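# Turn the red die to six on the mat

## Task

Rotate the red die until its 6 face points up and place it entirely on the mat. Every other die must still show the same top number it shows now. All dice must rest flat at the end, and nothing may count on the robot holding it there. Finally open the gripper and withdraw the arm clear of the dice.

## Robot and tools

Robot: two UR7e-type six-joint arms, left_arm and right_arm, each ending in a parallel two-finger gripper (pads open up to 50 mm). Bases in the scene frame: left_arm at (+0.053, +0.402, 0) m, right_arm at (+0.044, -0.338, 0) m, both nearly facing +x. Scene frame: origin on the table top midway between the arms, +z up, +x out across the table, left_arm on the +y side. The names left and right are only labels; they do not match image sides.

Gripper axes: fingers point along the gripper's +z, close along its x. The reported end_effector_position is the point between the pads; fingertips extend 17.5 mm past it. A flat block juts about 9 cm toward the gripper's -y and turns with it. Pure rotations pivot about the end_effector point.

execute_actions(actions): a list of actions; each action is a table of up to 15 rows, one row per 1/30 s control step. If fewer than 15 rows are given, the last row repeats. Every row is one flat list of 18 numbers, each in [-1, 1], covering both arms even if one is idle: left dx, dy, dz, rx, ry, rz, left gripper position, force_limit, speed, then the same nine for the right arm. dx..rz are an offset (not a pose) in that gripper's own axes, measured from the gripper's measured pose when the action began (for a call's first action, the last pose reported); every row counts from that same start, not from the prior row. Scale: 1.0 = 0.6 m for dx, dy, dz and 180 degrees for the rotation vector rx, ry, rz. Per step the command is clipped to 100 mm and 16 degrees from the current pose, so large offsets need several actions. Gripper position: +1 fully open, about -0.65 pads meet, -1 = close until blocked (use this to grasp). force_limit: -1 about 20 N, 0 about 102 N, +1 about 185 N per pad. speed: -1 = 20 mm/s, 0 = 85, +1 = 150. To keep a gripper unchanged, repeat its last three numbers (a 0 is a real command). To keep an arm still, give zero offsets (or, in a reply's first call, the offset back to its desired pose). An empty list only returns state and images.

move(target, speed, stop_force, blocking): target is one 18-number row in the same layout; its pose parts are offsets in each gripper's own axes from the pose in the latest result, and the gripper numbers are sent at the start. Grippers travel straight lines, ending together, over 0.5 to 10 s; speed is in m/s, 0.002 to 0.5 (default 0.25), rotation up to twice that in rad/s. Paths ignore obstacles and the other arm, and the hand may lag or overshoot, especially with a nearly straight elbow. stop_force (9 to 40 N, shared by both arms) ends an arm's path when its wrist sensor feels that much extra push against the motion; only use it with a very slow speed, not when the gripper is rotating, and not when lifting off something it presses on. It is not allowed in the first 0.2 s of a scene or with blocking=false. blocking=false returns after 0.5 s while motion continues; use wait(0) to check and stop to brake; no other motion command is accepted until the move ends. The result adds a move: line with an ending per arm (done, off_target, moving, held, contact, fault), limits that acted (paced = pose clipped, held = steps blocked), and each gripper's distance from its target.

wait(seconds 0-10) lets the scene run holding the last commands. stop brakes a running move (needs room). zoom_image(camera, region [x0, y0, x1, y1], at most 504x504 px) enlarges part of cam_low (672x504), cam_left_wrist or cam_right_wrist (616x616). read_manual gives only licence text. finished_scene(scene) ends the scene irreversibly; the goal must already hold and stay held.

Results: per arm, end_effector_position (m), end_effector_quat_wxyz, velocities, joint positions and torques (torques are noisy and offset), Wrist force and Wrist torque in the end effector's axes (offset up to about 4 N, noise, saturation near 50 N; pressing on a surface reads as force back into the arm), Hand target lines (where the controller is heading), step readings with HELD marks where a row was held back, and a pose unreachable line when the clearance check altered a command. Gripper object_status: 0 moving, 1 blocked while opening, 2 blocked while closing (a grasp), 3 reached commanded opening or pads met (usually nothing held). Opening in mm is about (250 - position_measured) x 0.202. A new position value resets status to 0; force_limit and speed changes take effect only with a position change of at least 0.01.

Avoid: pressing stiff arms past a contact (a small overshoot can fault); joint torque at its limit or 150 N outside force, which freezes the arm for 10 s; letting the arms collide; knocking or dropping anything off the table; slams, slips and hard pushes; long heavy holds that overheat motors. Occasional disturbances may tug a held object or nudge loose ones, so confirm grasps and final die faces with the cameras before ending.

Each tool is called after "Request:" as name([rows], argument=value, ...), one row to a line, values as JSON.

## Session

Request:
execute_actions(actions=[])

Scene clock: 0.00 s.
left_arm: end_effector_position=(+0.2129, +0.1688, +0.1491) position_measured=3 object_status=3 end_effector_quat_wxyz=(-0.318, -0.008, +0.938, -0.134) end_effector_velocity=(+0.000, -0.000, +0.000) end_effector_angular_velocity=(-0.001, +0.000, +0.001) | right_arm: end_effector_position=(+0.1199, -0.0139, +0.1681) position_measured=3 object_status=3 end_effector_quat_wxyz=(-0.073, +0.844, -0.401, +0.348) end_effector_velocity=(-0.000, -0.000, -0.000) end_effector_angular_velocity=(-0.001, +0.001, -0.001)
Joint positions: left_arm=[-0.862 -1.846  2.359 -1.791 -2.223 -2.291] | right_arm=[ 5.609 -1.339 -2.214 -1.778  1.16  -1.432]
Joint velocities: left_arm=[ 0.    -0.001  0.     0.    -0.001 -0.   ] | right_arm=[ 0.    -0.     0.    -0.     0.001  0.   ]
Joint torques (N m, as the arm reports them, + toward a larger angle): no reading
Wrist force (N, on the end effector, along its own x y z axes, offset not removed): no reading
Wrist torque (N m, same axes, about the end effector's origin, offset not removed): no reading
Hand target (left_arm): +0.213, +0.169, +0.149; -0.318, -0.008, +0.938, -0.134
Hand target (right_arm): +0.120, -0.014, +0.168; -0.073, +0.844, -0.401, +0.348

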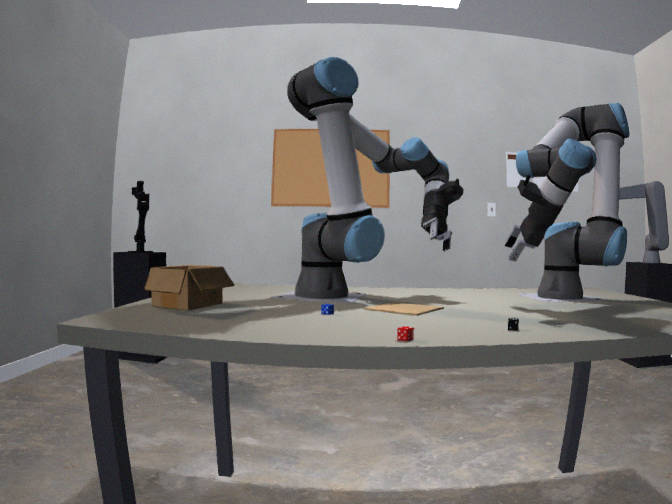

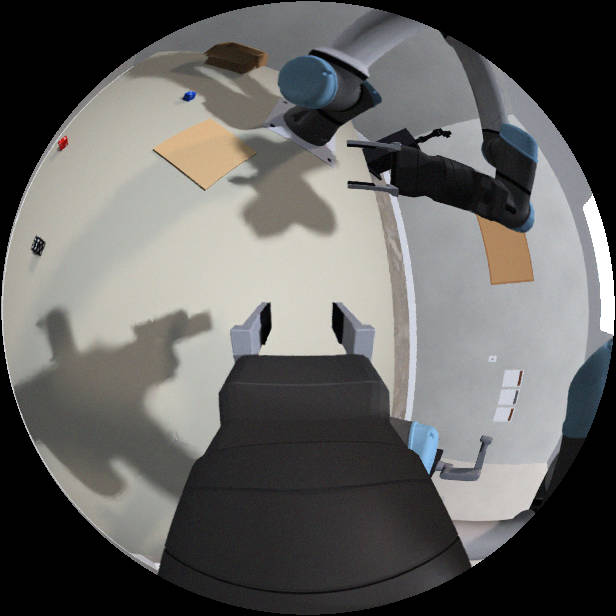

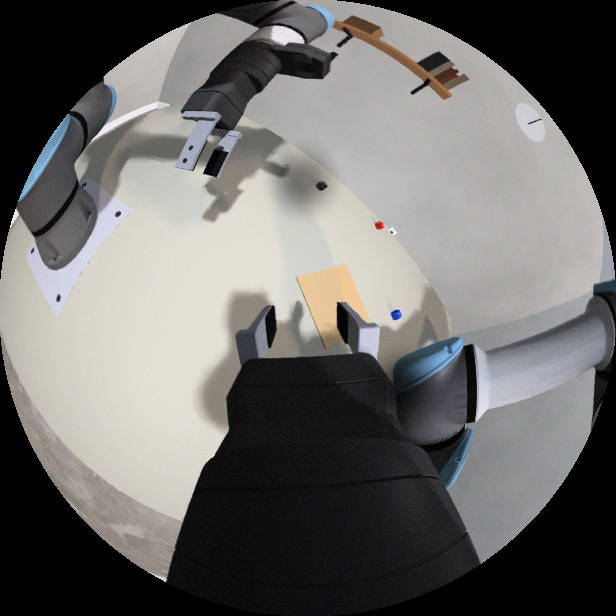

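Request:
zoom_image(camera="cam_low", region=[300, 290, 540, 360])

Request:
zoom_image(camera="cam_low", region=[385, 315, 425, 350])

Region (300, 290, 540, 360) of cam_low's 672x504 image, scaled by 2.100, with more detail than that image has; it fills the top 147 rows of this view, and the rest is white.

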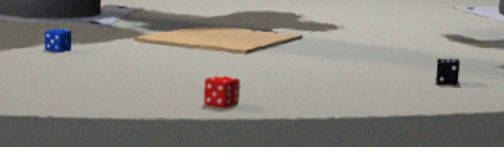

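Region (385, 315, 425, 350) of cam_low's 672x504 image, scaled by 12.600, with more detail than that image has; it fills the top 441 rows of this view, and the rest is white.

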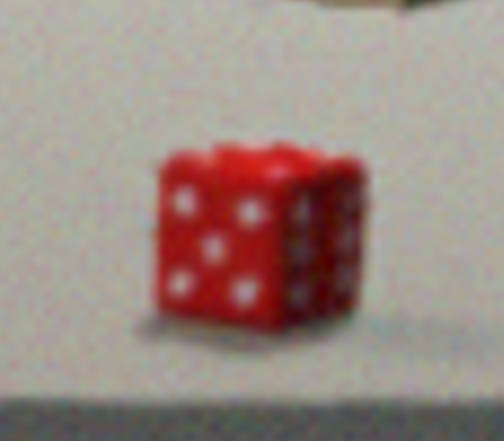

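Request:
move(target=[0,0,0,0,0,0,1,0,0,0.574,-0.245,0.356,-0.049,-0.234,-0.27,1,0,0])

Scene clock: 20.30 s.
left_arm: end_effector_position=(+0.2129, +0.1688, +0.1491) position_measured=3 object_status=3 end_effector_quat_wxyz=(-0.318, -0.008, +0.938, -0.134) end_effector_velocity=(-0.000, -0.000, -0.000) end_effector_angular_velocity=(+0.000, +0.000, -0.000) | right_arm: end_effector_position=(+0.4996, -0.1996, +0.2485) position_measured=3 object_status=3 end_effector_quat_wxyz=(-0.000, +1.000, +0.000, -0.001) end_effector_velocity=(+0.002, -0.001, +0.001) end_effector_angular_velocity=(-0.002, +0.013, +0.009)
Joint positions: left_arm=[-0.862 -1.846  2.359 -1.791 -2.223 -2.291] | right_arm=[ 3.878 -1.487 -1.82  -1.406  1.572 -4.183]
Joint velocities: left_arm=[-0.  0.  0. -0. -0.  0.] | right_arm=[-0.007 -0.014  0.017 -0.016  0.005 -0.016]
Joint torques (N m, as the arm reports them, + toward a larger angle): left_arm=[ -1.88 -11.1  -23.07  -2.75  -1.24   0.22] | right_arm=[-7.82 13.17 38.57  0.85  1.96 -1.51]
Wrist force (N, on the end effector, along its own x y z axes, offset not removed): left_arm=[-0.4 -1.0 -1.6] | right_arm=[-0.8 0.0 0.1]
Wrist torque (N m, same axes, about the end effector's origin, offset not removed): left_arm=[-0.28 0.00 -0.21] | right_arm=[0.08 0.28 0.07]
Hand target (left_arm): +0.213, +0.169, +0.149; -0.318, -0.008, +0.938, -0.134
Hand target (right_arm): +0.500, -0.200, +0.249; -0.000, +1.000, +0.001, -0.002
Off the commanded pose (left_arm): 0.000 m, 0 deg.
Off the commanded pose (right_arm): 0.002 m, 0 deg.
move: done

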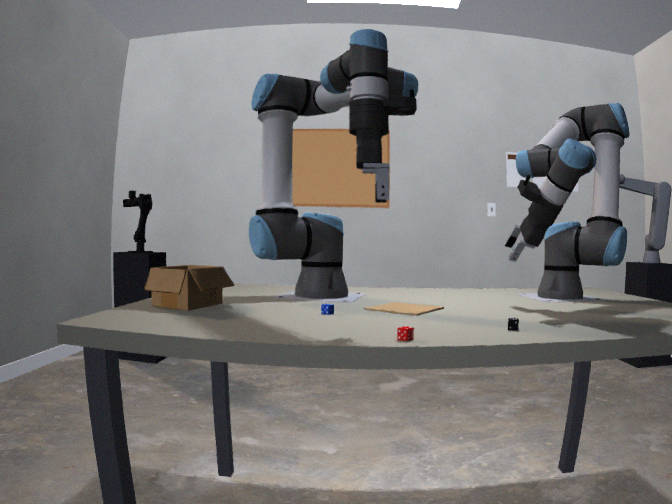

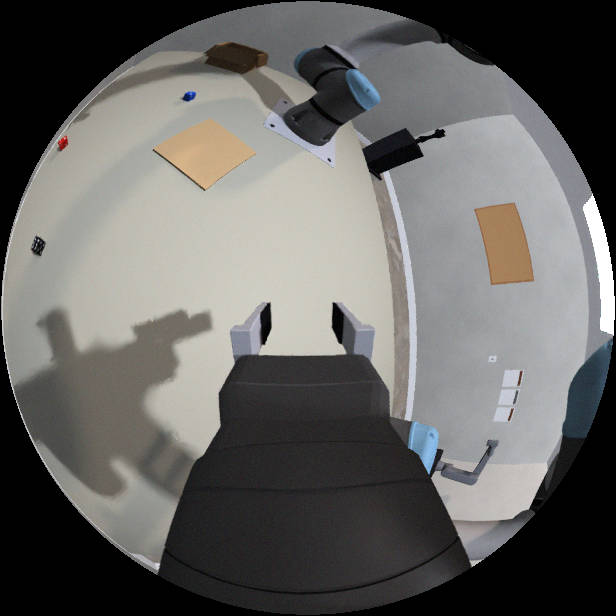

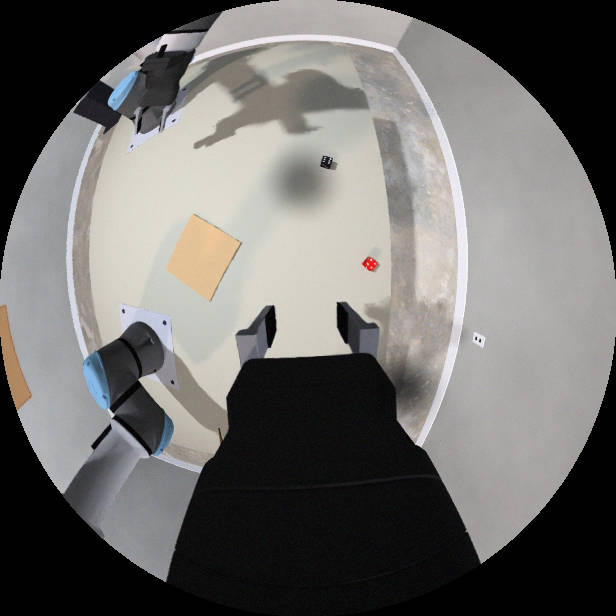

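Request:
move(target=[0,0,0,0,0,0,1,0,0,0.2,-0.03,0.28,0,0,0.14,1,0,0])

Request:
zoom_image(camera="cam_right_wrist", region=[228, 220, 388, 380])

Scene clock: 27.00 s.
left_arm: end_effector_position=(+0.2129, +0.1688, +0.1491) position_measured=3 object_status=3 end_effector_quat_wxyz=(-0.318, -0.008, +0.938, -0.134) end_effector_velocity=(-0.000, -0.000, +0.000) end_effector_angular_velocity=(-0.001, +0.001, -0.000) | right_arm: end_effector_position=(+0.6191, -0.1815, +0.0806) position_measured=3 object_status=3 end_effector_quat_wxyz=(-0.000, +0.976, -0.218, -0.001) end_effector_velocity=(+0.002, +0.000, -0.002) end_effector_angular_velocity=(-0.000, -0.000, -0.004)
Joint positions: left_arm=[-0.862 -1.846  2.359 -1.791 -2.223 -2.291] | right_arm=[ 3.812 -1.896 -1.817 -1.002  1.572 -3.81 ]
Joint velocities: left_arm=[-0.     0.     0.     0.    -0.001  0.   ] | right_arm=[-0.001 -0.006  0.003  0.003 -0.     0.004]
Joint torques (N m, as the arm reports them, + toward a larger angle): left_arm=[ -1.49 -11.91 -23.    -2.43  -1.14   0.61] | right_arm=[-9.08 29.75 33.16  5.65 -1.98  1.34]
Wrist force (N, on the end effector, along its own x y z axes, offset not removed): left_arm=[-0.6 -0.5 -2.9] | right_arm=[-0.7 0.4 0.5]
Wrist torque (N m, same axes, about the end effector's origin, offset not removed): left_arm=[-0.29 0.03 -0.18] | right_arm=[0.21 0.15 0.07]
Hand target (left_arm): +0.213, +0.169, +0.149; -0.318, -0.008, +0.938, -0.134
Hand target (right_arm): +0.619, -0.181, +0.080; -0.000, +0.976, -0.218, -0.001
Off the commanded pose (left_arm): 0.000 m, 0 deg.
Off the commanded pose (right_arm): 0.000 m, 0 deg.
move: done

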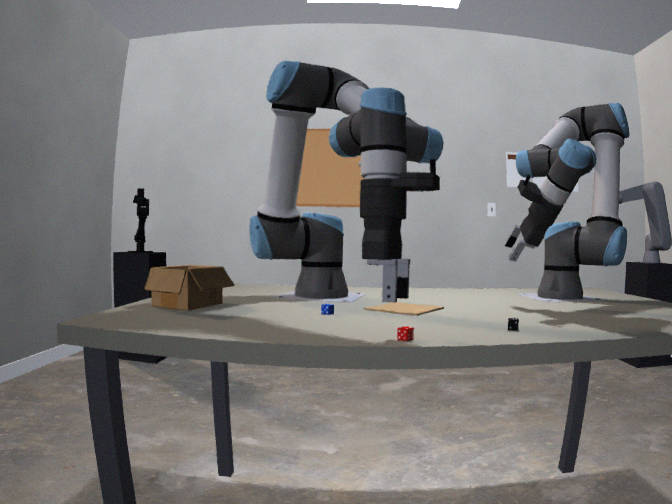

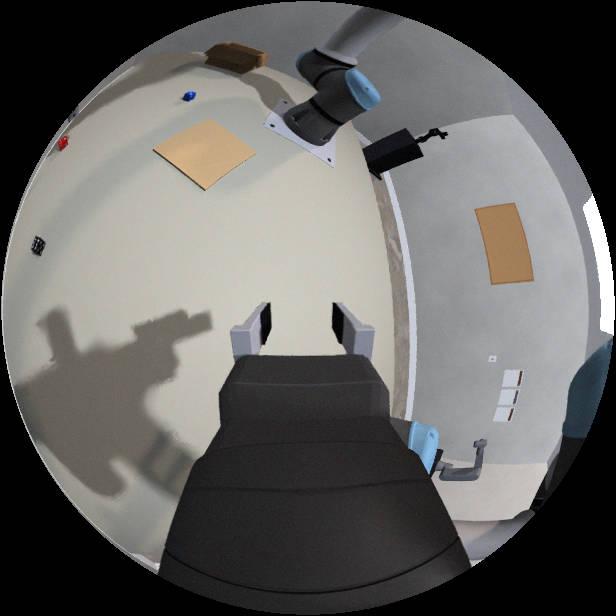

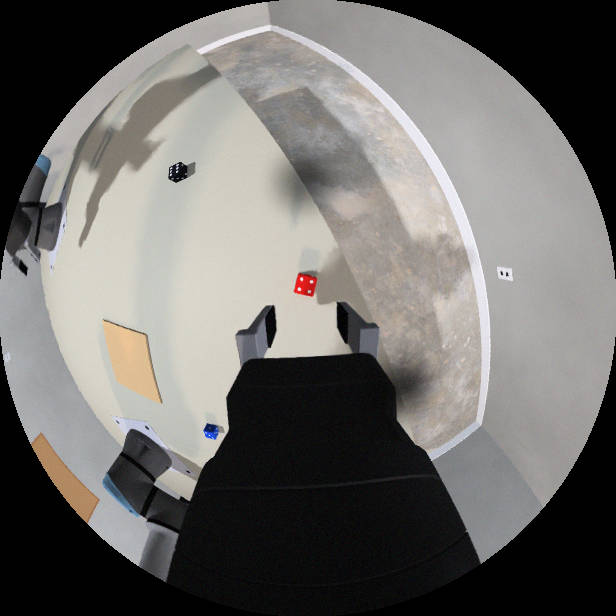

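Region (228, 220, 388, 380) of cam_right_wrist's 616x616 image, scaled by 3.150, with more detail than that image has.

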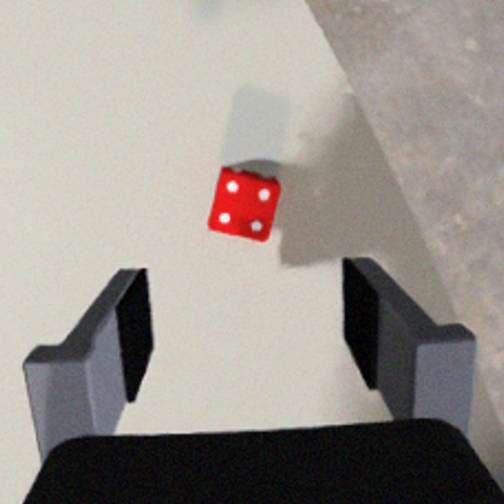

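Request:
move(target=[0,0,0,0,0,0,1,0,0,0.0125,-0.072,0.037,0,0,0.944,1,0,0], speed=0.5)

Request:
move(target=[0,0,0,0,0,0,1,0,0,0,0,0,0.164,0.038,0.141,1,0,0])

Request:
zoom_image(camera="cam_right_wrist", region=[228, 220, 388, 380])

Request:
zoom_image(camera="cam_low", region=[360, 250, 480, 360])

Scene clock: 44.97 s.
left_arm: end_effector_position=(+0.2129, +0.1688, +0.1491) position_measured=3 object_status=3 end_effector_quat_wxyz=(-0.318, -0.008, +0.938, -0.134) end_effector_velocity=(+0.000, +0.000, +0.000) end_effector_angular_velocity=(-0.000, -0.001, +0.000) | right_arm: end_effector_position=(+0.6442, -0.1456, +0.0585) position_measured=3 object_status=3 end_effector_quat_wxyz=(-0.001, +0.130, +0.992, +0.000) end_effector_velocity=(-0.000, +0.001, -0.000) end_effector_angular_velocity=(-0.001, +0.000, -0.014)
Joint positions: left_arm=[-0.862 -1.846  2.359 -1.791 -2.223 -2.291] | right_arm=[ 3.898 -2.056 -1.642 -1.015  1.572 -0.76 ]
Joint velocities: left_arm=[ 0. -0.  0. -0.  0.  0.] | right_arm=[ 0.001 -0.001  0.002 -0.001 -0.001  0.015]
Joint torques (N m, as the arm reports them, + toward a larger angle): left_arm=[ -0.86 -12.06 -22.16  -2.64  -1.16   0.23] | right_arm=[ 9.49 36.19 34.53  0.92 -1.86  1.36]
Wrist force (N, on the end effector, along its own x y z axes, offset not removed): left_arm=[-1.2 -0.2 -0.8] | right_arm=[-0.9 0.2 -0.5]
Wrist torque (N m, same axes, about the end effector's origin, offset not removed): left_arm=[-0.16 0.07 -0.06] | right_arm=[0.16 0.30 0.03]
Hand target (left_arm): +0.213, +0.169, +0.149; -0.318, -0.008, +0.938, -0.134
Hand target (right_arm): +0.644, -0.146, +0.059; -0.001, +0.131, +0.991, +0.000
Off the commanded pose (left_arm): 0.000 m, 0 deg.
Off the commanded pose (right_arm): 0.000 m, 0 deg.
move: done

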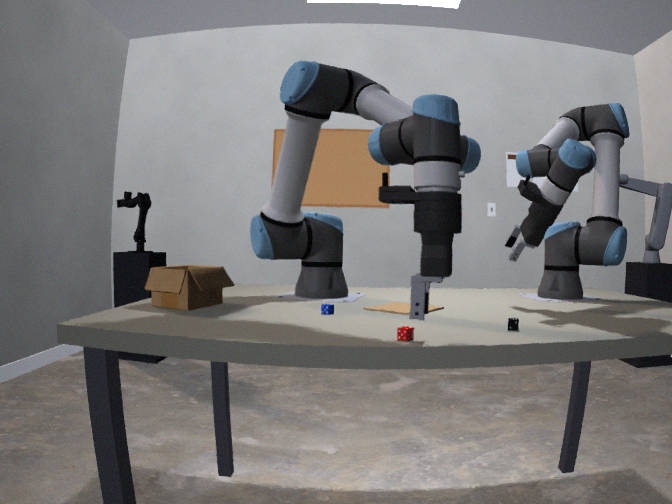

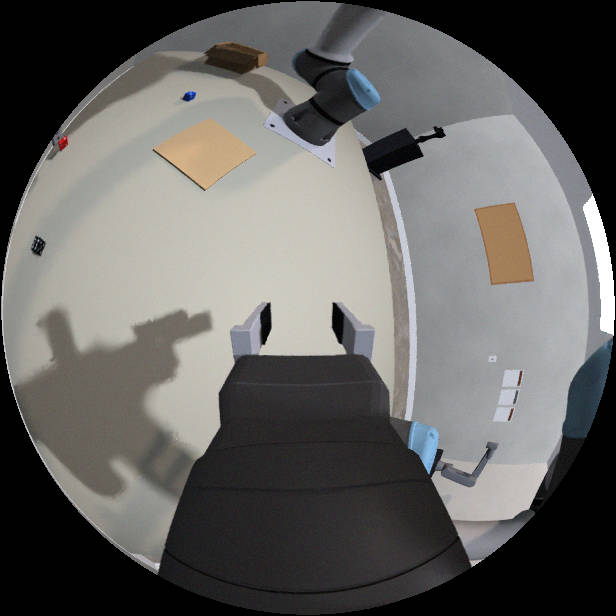

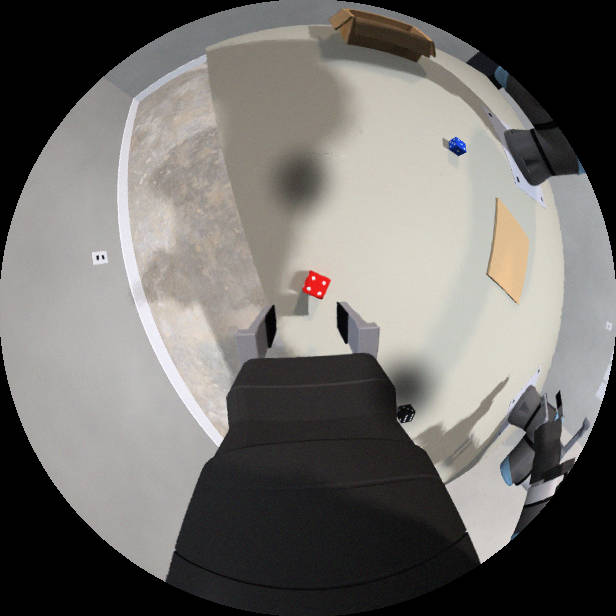

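Scene clock: 46.93 s.
left_arm: end_effector_position=(+0.2129, +0.1688, +0.1491) position_measured=3 object_status=3 end_effector_quat_wxyz=(-0.318, -0.008, +0.938, -0.134) end_effector_velocity=(+0.000, -0.000, +0.000) end_effector_angular_velocity=(-0.001, -0.000, +0.000) | right_arm: end_effector_position=(+0.6443, -0.1456, +0.0586) position_measured=3 object_status=3 end_effector_quat_wxyz=(-0.091, +0.337, +0.905, -0.242) end_effector_velocity=(+0.000, +0.000, -0.000) end_effector_angular_velocity=(-0.009, +0.008, -0.009)
Joint positions: left_arm=[-0.862 -1.846  2.359 -1.791 -2.223 -2.291] | right_arm=[ 3.939 -2.36  -1.122 -1.738  1.44  -0.234]
Joint velocities: left_arm=[ 0.    -0.001  0.    -0.    -0.     0.   ] | right_arm=[-0.001 -0.011  0.017 -0.02   0.001  0.009]
Joint torques (N m, as the arm reports them, + toward a larger angle): left_arm=[ -0.42 -11.   -21.65  -2.61  -1.05   0.41] | right_arm=[-8.89 45.74 34.71 -0.76  1.64  1.25]
Wrist force (N, on the end effector, along its own x y z axes, offset not removed): left_arm=[-0.8 -0.2 -3.2] | right_arm=[-0.4 -1.8 -0.7]
Wrist torque (N m, same axes, about the end effector's origin, offset not removed): left_arm=[-0.15 0.01 -0.10] | right_arm=[-0.24 0.19 0.13]
Hand target (left_arm): +0.213, +0.169, +0.149; -0.318, -0.008, +0.938, -0.134
Hand target (right_arm): +0.644, -0.146, +0.059; -0.092, +0.337, +0.905, -0.243
Off the commanded pose (left_arm): 0.000 m, 0 deg.
Off the commanded pose (right_arm): 0.000 m, 0 deg.
move: done

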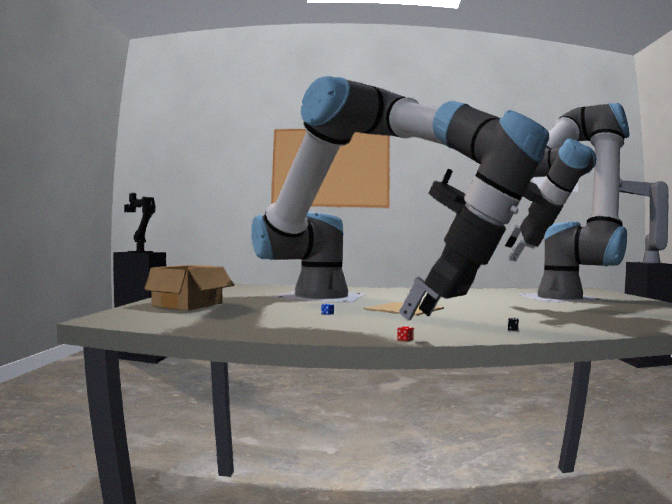

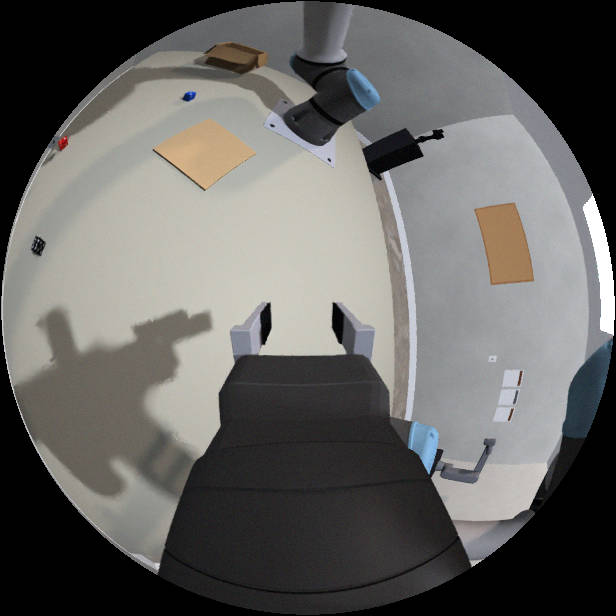

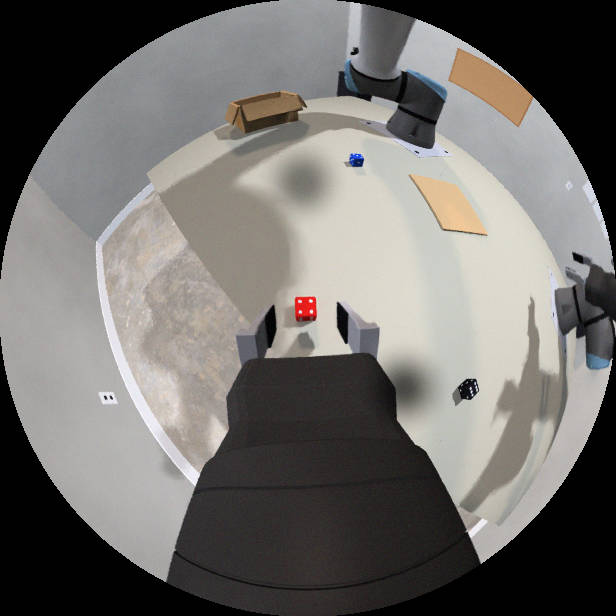

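Region (228, 220, 388, 380) of cam_right_wrist's 616x616 image, scaled by 3.150, with more detail than that image has.

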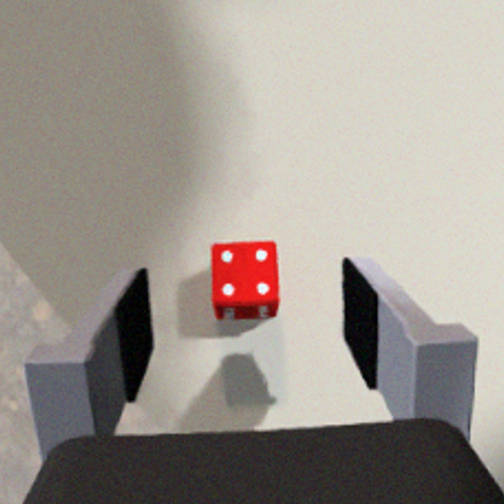

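Region (360, 250, 480, 360) of cam_low's 672x504 image, scaled by 4.200, with more detail than that image has; it fills the top 462 rows of this view, and the rest is white.

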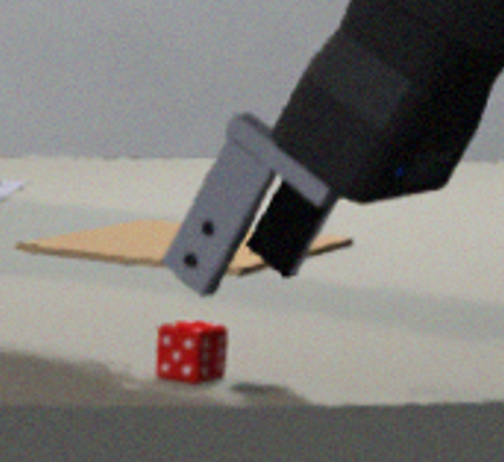

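Well aligned. Advance most of the way.

Request:
move(target=[0,0,0,0,0,0,1,0,0,0,0,0.058,0,0,0,1,0,0], speed=0.04, stop_force=10)

Request:
zoom_image(camera="cam_right_wrist", region=[228, 220, 388, 380])

Request:
zoom_image(camera="cam_low", region=[360, 280, 460, 360])

Scene clock: 54.73 s.
left_arm: end_effector_position=(+0.2129, +0.1688, +0.1491) position_measured=3 object_status=3 end_effector_quat_wxyz=(-0.318, -0.008, +0.938, -0.134) end_effector_velocity=(+0.000, +0.000, +0.000) end_effector_angular_velocity=(-0.000, -0.001, +0.000) | right_arm: end_effector_position=(+0.6330, -0.1586, +0.0288) position_measured=3 object_status=3 end_effector_quat_wxyz=(-0.091, +0.337, +0.905, -0.242) end_effector_velocity=(-0.001, -0.001, -0.002) end_effector_angular_velocity=(-0.001, -0.001, +0.000)
Joint positions: left_arm=[-0.862 -1.846  2.359 -1.791 -2.223 -2.291] | right_arm=[ 3.932 -2.351 -1.221 -1.648  1.437 -0.239]
Joint velocities: left_arm=[ 0.    -0.001  0.     0.     0.     0.   ] | right_arm=[-0.     0.001 -0.007  0.007 -0.001  0.   ]
Joint torques (N m, as the arm reports them, + toward a larger angle): left_arm=[ -1.36 -10.29 -22.55  -2.67  -1.     0.44] | right_arm=[-8.97 57.26  9.    3.82 -2.22 -1.61]
Wrist force (N, on the end effector, along its own x y z axes, offset not removed): left_arm=[-0.5 0.4 -2.7] | right_arm=[0.6 -1.4 -1.3]
Wrist torque (N m, same axes, about the end effector's origin, offset not removed): left_arm=[-0.13 -0.03 -0.10] | right_arm=[-0.15 0.03 0.08]
Hand target (left_arm): +0.213, +0.169, +0.149; -0.318, -0.008, +0.938, -0.134
Hand target (right_arm): +0.633, -0.159, +0.028; -0.091, +0.337, +0.905, -0.242
Off the commanded pose (left_arm): 0.000 m, 0 deg.
Off the commanded pose (right_arm): 0.000 m, 0 deg.
move: done

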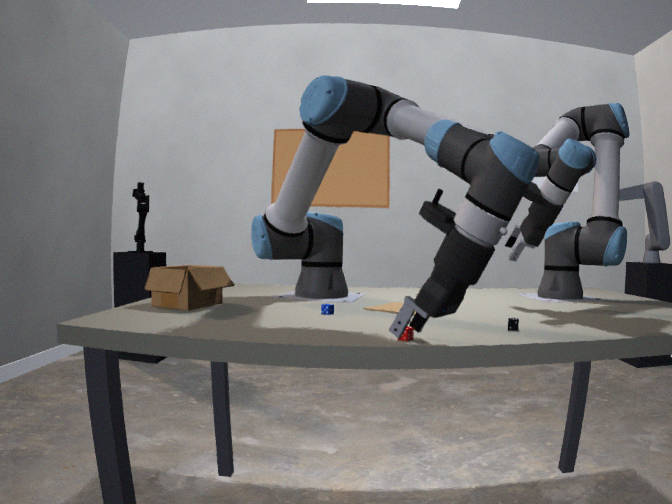

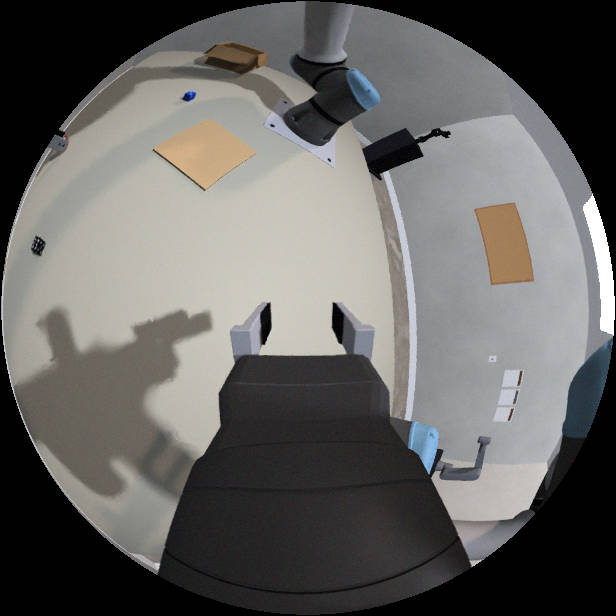

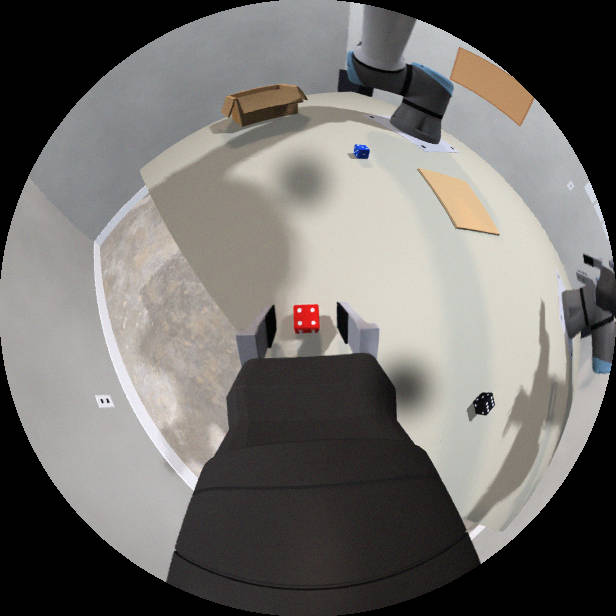

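Region (228, 220, 388, 380) of cam_right_wrist's 616x616 image, scaled by 3.150, with more detail than that image has.

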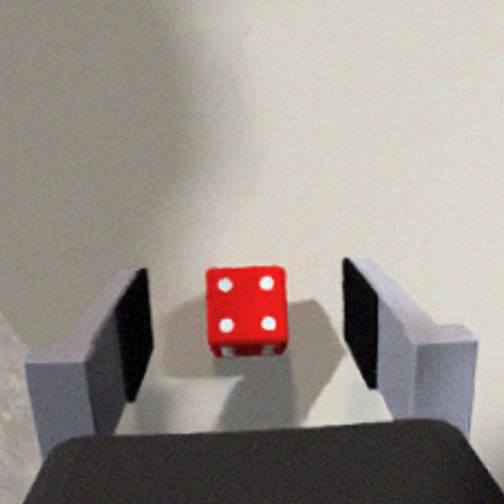

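Region (360, 280, 460, 360) of cam_low's 672x504 image, scaled by 5.040, with more detail than that image has; it fills the top 403 rows of this view, and the rest is white.

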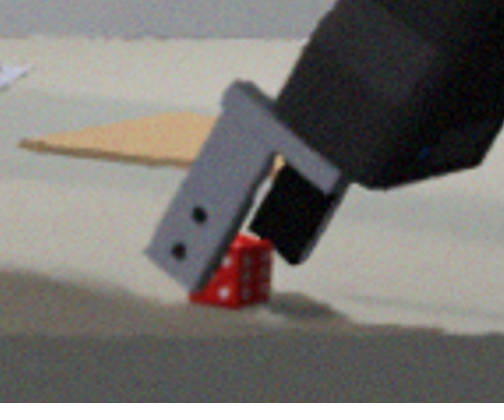

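Request:
move(target=[0,0,0,0,0,0,1,0,0,0,0.007,0.0055,0,0,0,1,0,0], speed=0.01, stop_force=10)

Request:
move(target=[0,0,0,0,0,0,1,0,0,0,0,0,0,0,0,-1,-0.6,0])

Request:
zoom_image(camera="cam_low", region=[360, 280, 460, 360])

Scene clock: 60.17 s.
left_arm: end_effector_position=(+0.2129, +0.1688, +0.1491) position_measured=3 object_status=3 end_effector_quat_wxyz=(-0.318, -0.008, +0.938, -0.134) end_effector_velocity=(+0.000, +0.000, +0.000) end_effector_angular_velocity=(-0.000, -0.000, -0.000) | right_arm: end_effector_position=(+0.6342, -0.1572, +0.0241) position_measured=3 object_status=3 end_effector_quat_wxyz=(-0.091, +0.337, +0.905, -0.242) end_effector_velocity=(+0.001, +0.001, -0.002) end_effector_angular_velocity=(+0.001, +0.001, -0.000)
Joint positions: left_arm=[-0.862 -1.846  2.359 -1.791 -2.223 -2.291] | right_arm=[ 3.933 -2.36  -1.218 -1.643  1.437 -0.239]
Joint velocities: left_arm=[ 0.  0. -0.  0. -0.  0.] | right_arm=[ 0.    -0.005  0.002  0.002  0.001 -0.   ]
Joint torques (N m, as the arm reports them, + toward a larger angle): left_arm=[ -1.28 -10.52 -22.3   -2.61  -1.05   0.45] | right_arm=[ 7.95 45.17 33.82  4.01  1.81  1.51]
Wrist force (N, on the end effector, along its own x y z axes, offset not removed): left_arm=[0.1 -1.1 -2.5] | right_arm=[0.3 -0.4 -0.9]
Wrist torque (N m, same axes, about the end effector's origin, offset not removed): left_arm=[-0.38 -0.16 -0.06] | right_arm=[0.04 0.00 0.08]
Hand target (left_arm): +0.213, +0.169, +0.149; -0.318, -0.008, +0.938, -0.134
Hand target (right_arm): +0.634, -0.157, +0.024; -0.091, +0.337, +0.905, -0.242
Off the commanded pose (left_arm): 0.000 m, 0 deg.
Off the commanded pose (right_arm): 0.000 m, 0 deg.
move: done

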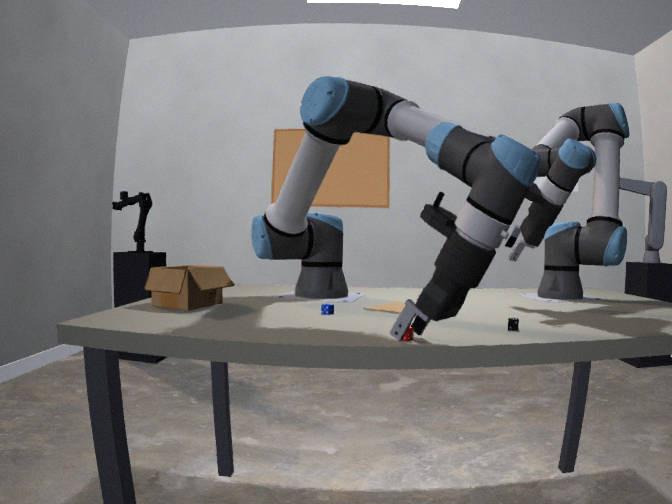

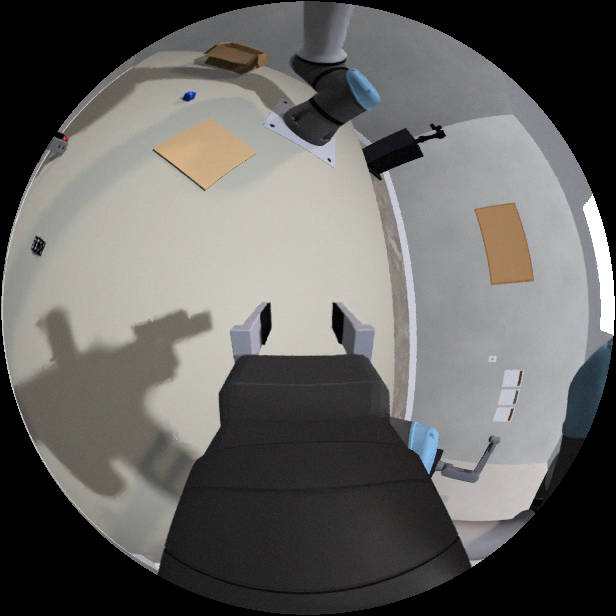

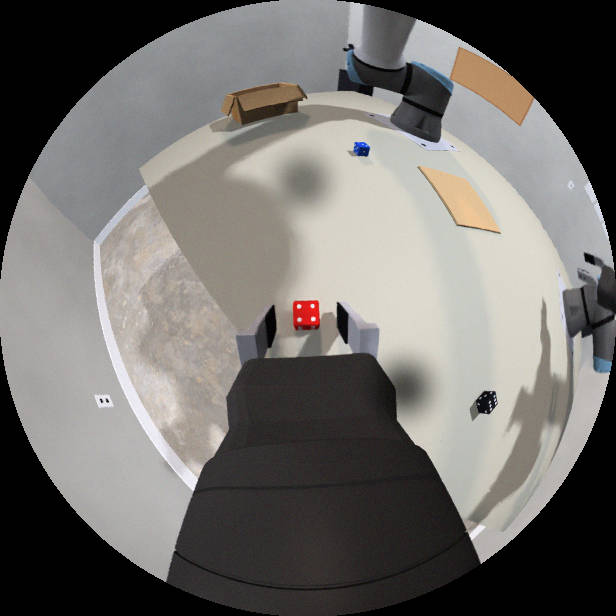

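Scene clock: 60.77 s.
left_arm: end_effector_position=(+0.2129, +0.1688, +0.1491) position_measured=3 object_status=3 end_effector_quat_wxyz=(-0.318, -0.008, +0.938, -0.134) end_effector_velocity=(-0.000, +0.000, +0.000) end_effector_angular_velocity=(-0.000, -0.000, +0.000) | right_arm: end_effector_position=(+0.6342, -0.1571, +0.0241) position_measured=158 object_status=2 end_effector_quat_wxyz=(-0.091, +0.337, +0.905, -0.242) end_effector_velocity=(-0.000, +0.000, +0.000) end_effector_angular_velocity=(+0.002, +0.000, -0.000)
Joint positions: left_arm=[-0.862 -1.846  2.359 -1.791 -2.223 -2.291] | right_arm=[ 3.933 -2.36  -1.217 -1.643  1.437 -0.239]
Joint velocities: left_arm=[-0.    -0.001  0.    -0.    -0.    -0.   ] | right_arm=[-0.     0.    -0.     0.     0.002 -0.   ]
Joint torques (N m, as the arm reports them, + toward a larger angle): left_arm=[ -0.93 -11.34 -21.18  -2.52  -1.07   0.36] | right_arm=[ 5.52 59.47 25.25  1.09  1.29  0.77]
Wrist force (N, on the end effector, along its own x y z axes, offset not removed): left_arm=[0.2 -0.6 -1.7] | right_arm=[-1.6 -1.1 -0.9]
Wrist torque (N m, same axes, about the end effector's origin, offset not removed): left_arm=[-0.27 -0.13 -0.09] | right_arm=[-0.13 0.41 0.16]
Hand target (left_arm): +0.213, +0.169, +0.149; -0.318, -0.008, +0.938, -0.134
Hand target (right_arm): +0.634, -0.157, +0.024; -0.091, +0.337, +0.905, -0.242
Off the commanded pose (left_arm): 0.000 m, 0 deg.
Off the commanded pose (right_arm): 0.000 m, 0 deg.
move: done

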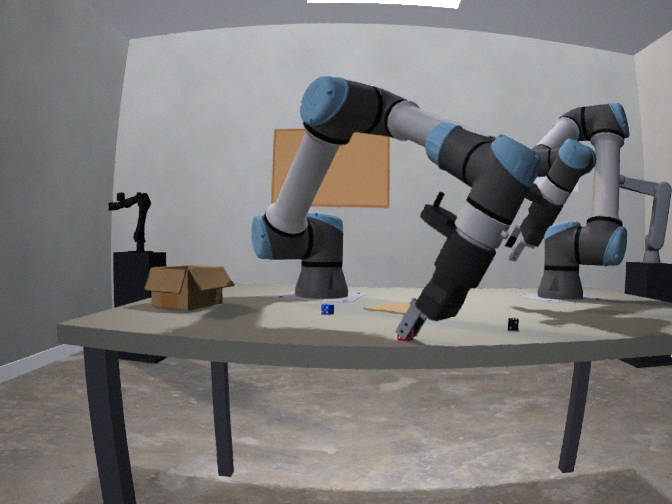

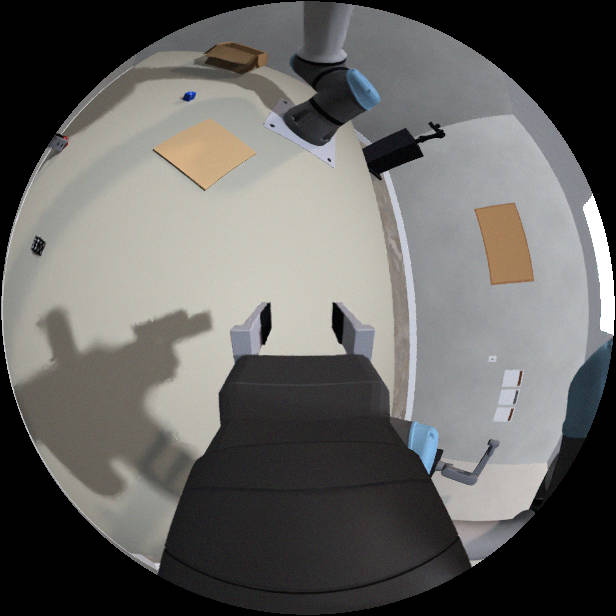

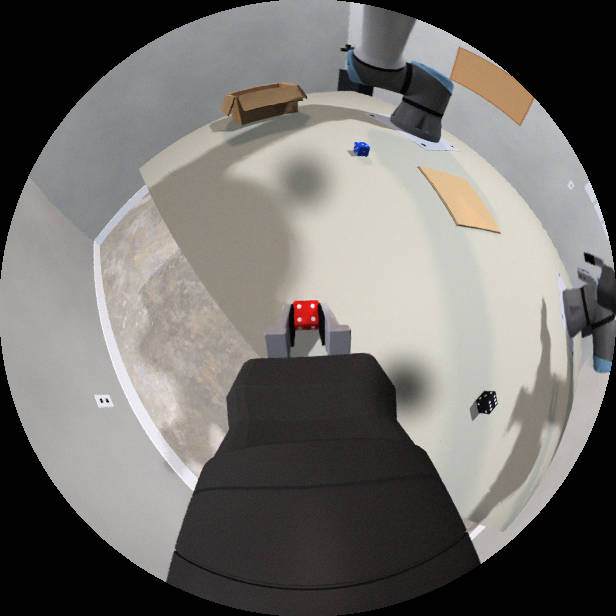

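Region (360, 280, 460, 360) of cam_low's 672x504 image, scaled by 5.040, with more detail than that image has; it fills the top 403 rows of this view, and the rest is white.

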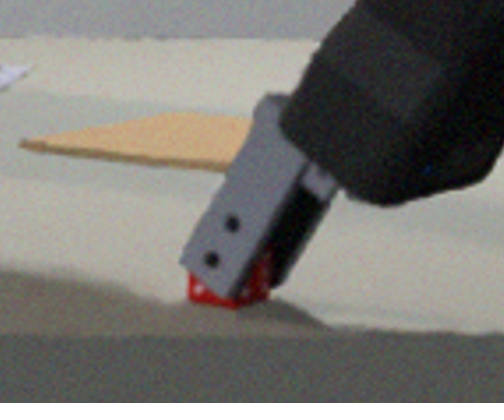

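Request:
move(target=[0,0,0,0,0,0,1,0,0,0,-0.04,-0.07,0,0,0,-1,-0.6,0], speed=0.15)

Request:
move(target=[0,0,0,0,0,0,1,0,0,0.45,-0.287,0.165,0,0.2575,-0.961,-1,-0.6,0], speed=0.4)

Scene clock: 73.73 s.
left_arm: end_effector_position=(+0.2129, +0.1688, +0.1491) position_measured=3 object_status=3 end_effector_quat_wxyz=(-0.318, -0.008, +0.938, -0.134) end_effector_velocity=(+0.000, +0.000, -0.000) end_effector_angular_velocity=(+0.001, +0.001, +0.000) | right_arm: end_effector_position=(+0.6344, -0.1571, +0.0721) position_measured=158 object_status=2 end_effector_quat_wxyz=(-0.091, +0.337, +0.905, -0.242) end_effector_velocity=(-0.000, +0.000, +0.003) end_effector_angular_velocity=(-0.000, +0.000, -0.002)
Joint positions: left_arm=[-0.862 -1.846  2.359 -1.791 -2.223 -2.291] | right_arm=[ 3.933 -2.315 -1.168 -1.738  1.437 -0.239]
Joint velocities: left_arm=[ 0.     0.001  0.     0.    -0.     0.   ] | right_arm=[-0.     0.002  0.004 -0.006  0.001  0.002]
Joint torques (N m, as the arm reports them, + toward a larger angle): left_arm=[ -0.81 -11.98 -22.68  -2.27  -1.26   0.22] | right_arm=[-3.21 56.63 33.85 -0.73  1.75  1.27]
Wrist force (N, on the end effector, along its own x y z axes, offset not removed): left_arm=[-2.4 -0.3 -2.0] | right_arm=[-0.2 0.5 -1.1]
Wrist torque (N m, same axes, about the end effector's origin, offset not removed): left_arm=[-0.22 0.31 -0.07] | right_arm=[0.16 0.22 0.00]
Hand target (left_arm): +0.213, +0.169, +0.149; -0.318, -0.008, +0.938, -0.134
Hand target (right_arm): +0.634, -0.157, +0.072; -0.091, +0.337, +0.905, -0.242
Off the commanded pose (left_arm): 0.000 m, 0 deg.
Off the commanded pose (right_arm): 0.000 m, 0 deg.
move: done

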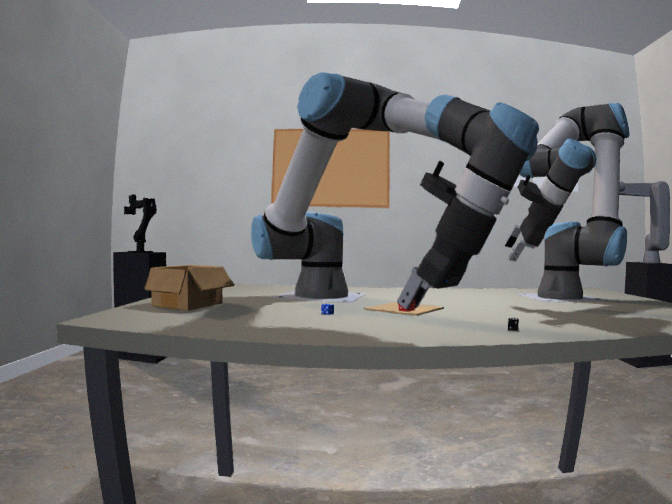

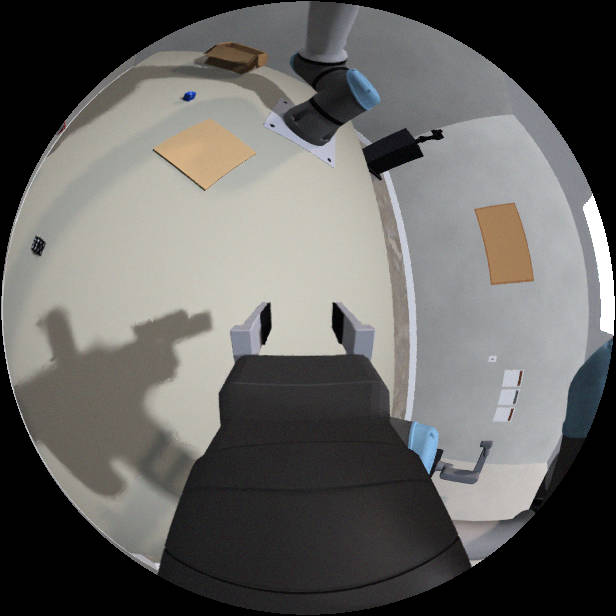

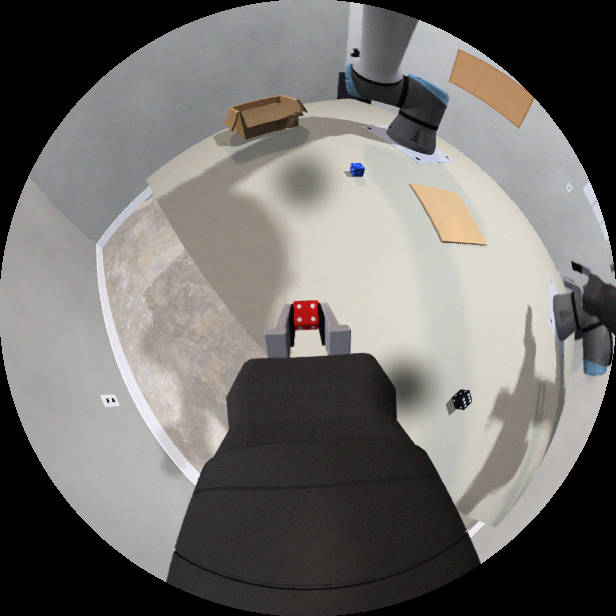

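Scene clock: 78.30 s.
left_arm: end_effector_position=(+0.2129, +0.1688, +0.1491) position_measured=3 object_status=3 end_effector_quat_wxyz=(-0.318, -0.008, +0.938, -0.134) end_effector_velocity=(+0.000, -0.000, +0.000) end_effector_angular_velocity=(-0.001, -0.000, +0.001) | right_arm: end_effector_position=(+0.3006, -0.1309, +0.0729) position_measured=158 object_status=2 end_effector_quat_wxyz=(+0.469, +0.809, -0.310, -0.173) end_effector_velocity=(-0.001, +0.000, -0.000) end_effector_angular_velocity=(+0.008, +0.007, +0.012)
Joint positions: left_arm=[-0.862 -1.846  2.359 -1.791 -2.223 -2.291] | right_arm=[ 4.341 -1.984 -1.799 -1.972  1.693 -3.057]
Joint velocities: left_arm=[ 0.    -0.001 -0.     0.    -0.    -0.   ] | right_arm=[ 0.004  0.003 -0.004  0.002 -0.001 -0.013]
Joint torques (N m, as the arm reports them, + toward a larger angle): left_arm=[ -1.42 -10.59 -22.78  -2.56  -1.29   0.22] | right_arm=[ 9.55 39.65  6.1   1.91 -1.72 -1.76]
Wrist force (N, on the end effector, along its own x y z axes, offset not removed): left_arm=[-0.7 -1.3 -1.2] | right_arm=[-0.3 1.0 -0.2]
Wrist torque (N m, same axes, about the end effector's origin, offset not removed): left_arm=[-0.39 -0.11 -0.07] | right_arm=[0.29 0.20 0.12]
Hand target (left_arm): +0.213, +0.169, +0.149; -0.318, -0.008, +0.938, -0.134
Hand target (right_arm): +0.300, -0.131, +0.073; +0.469, +0.809, -0.309, -0.173
Off the commanded pose (left_arm): 0.000 m, 0 deg.
Off the commanded pose (right_arm): 0.000 m, 0 deg.
move: done

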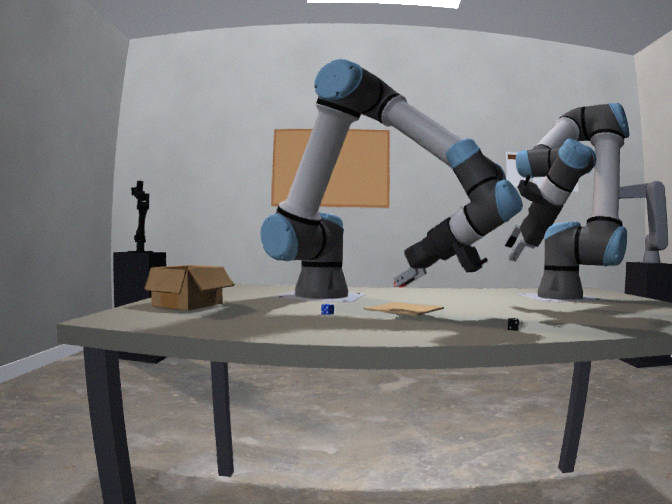

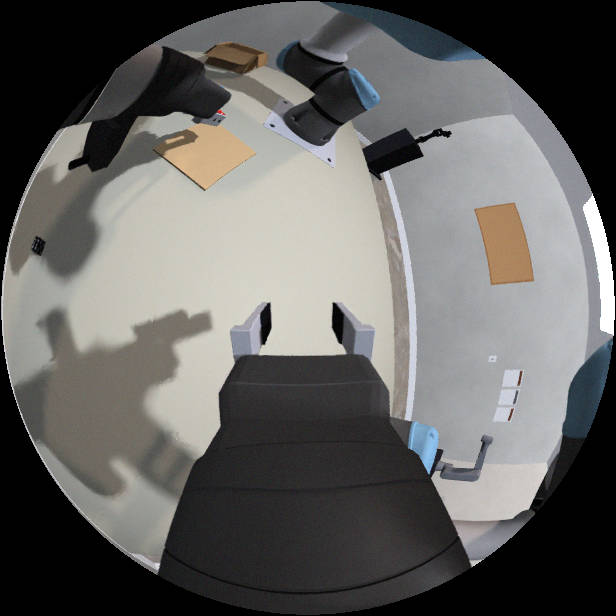

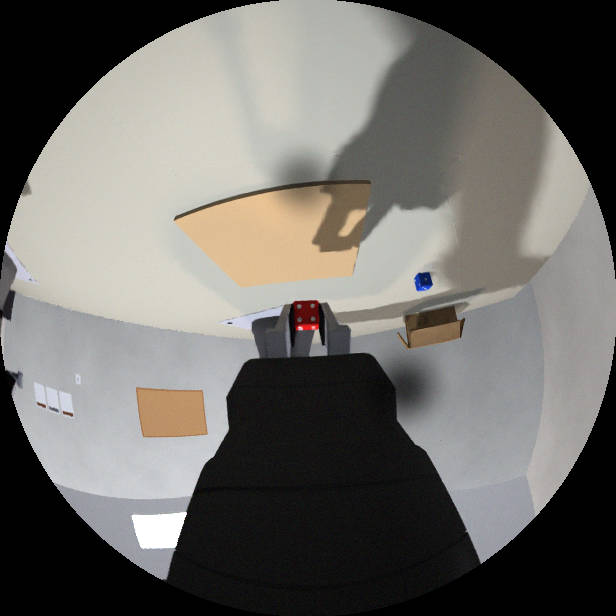

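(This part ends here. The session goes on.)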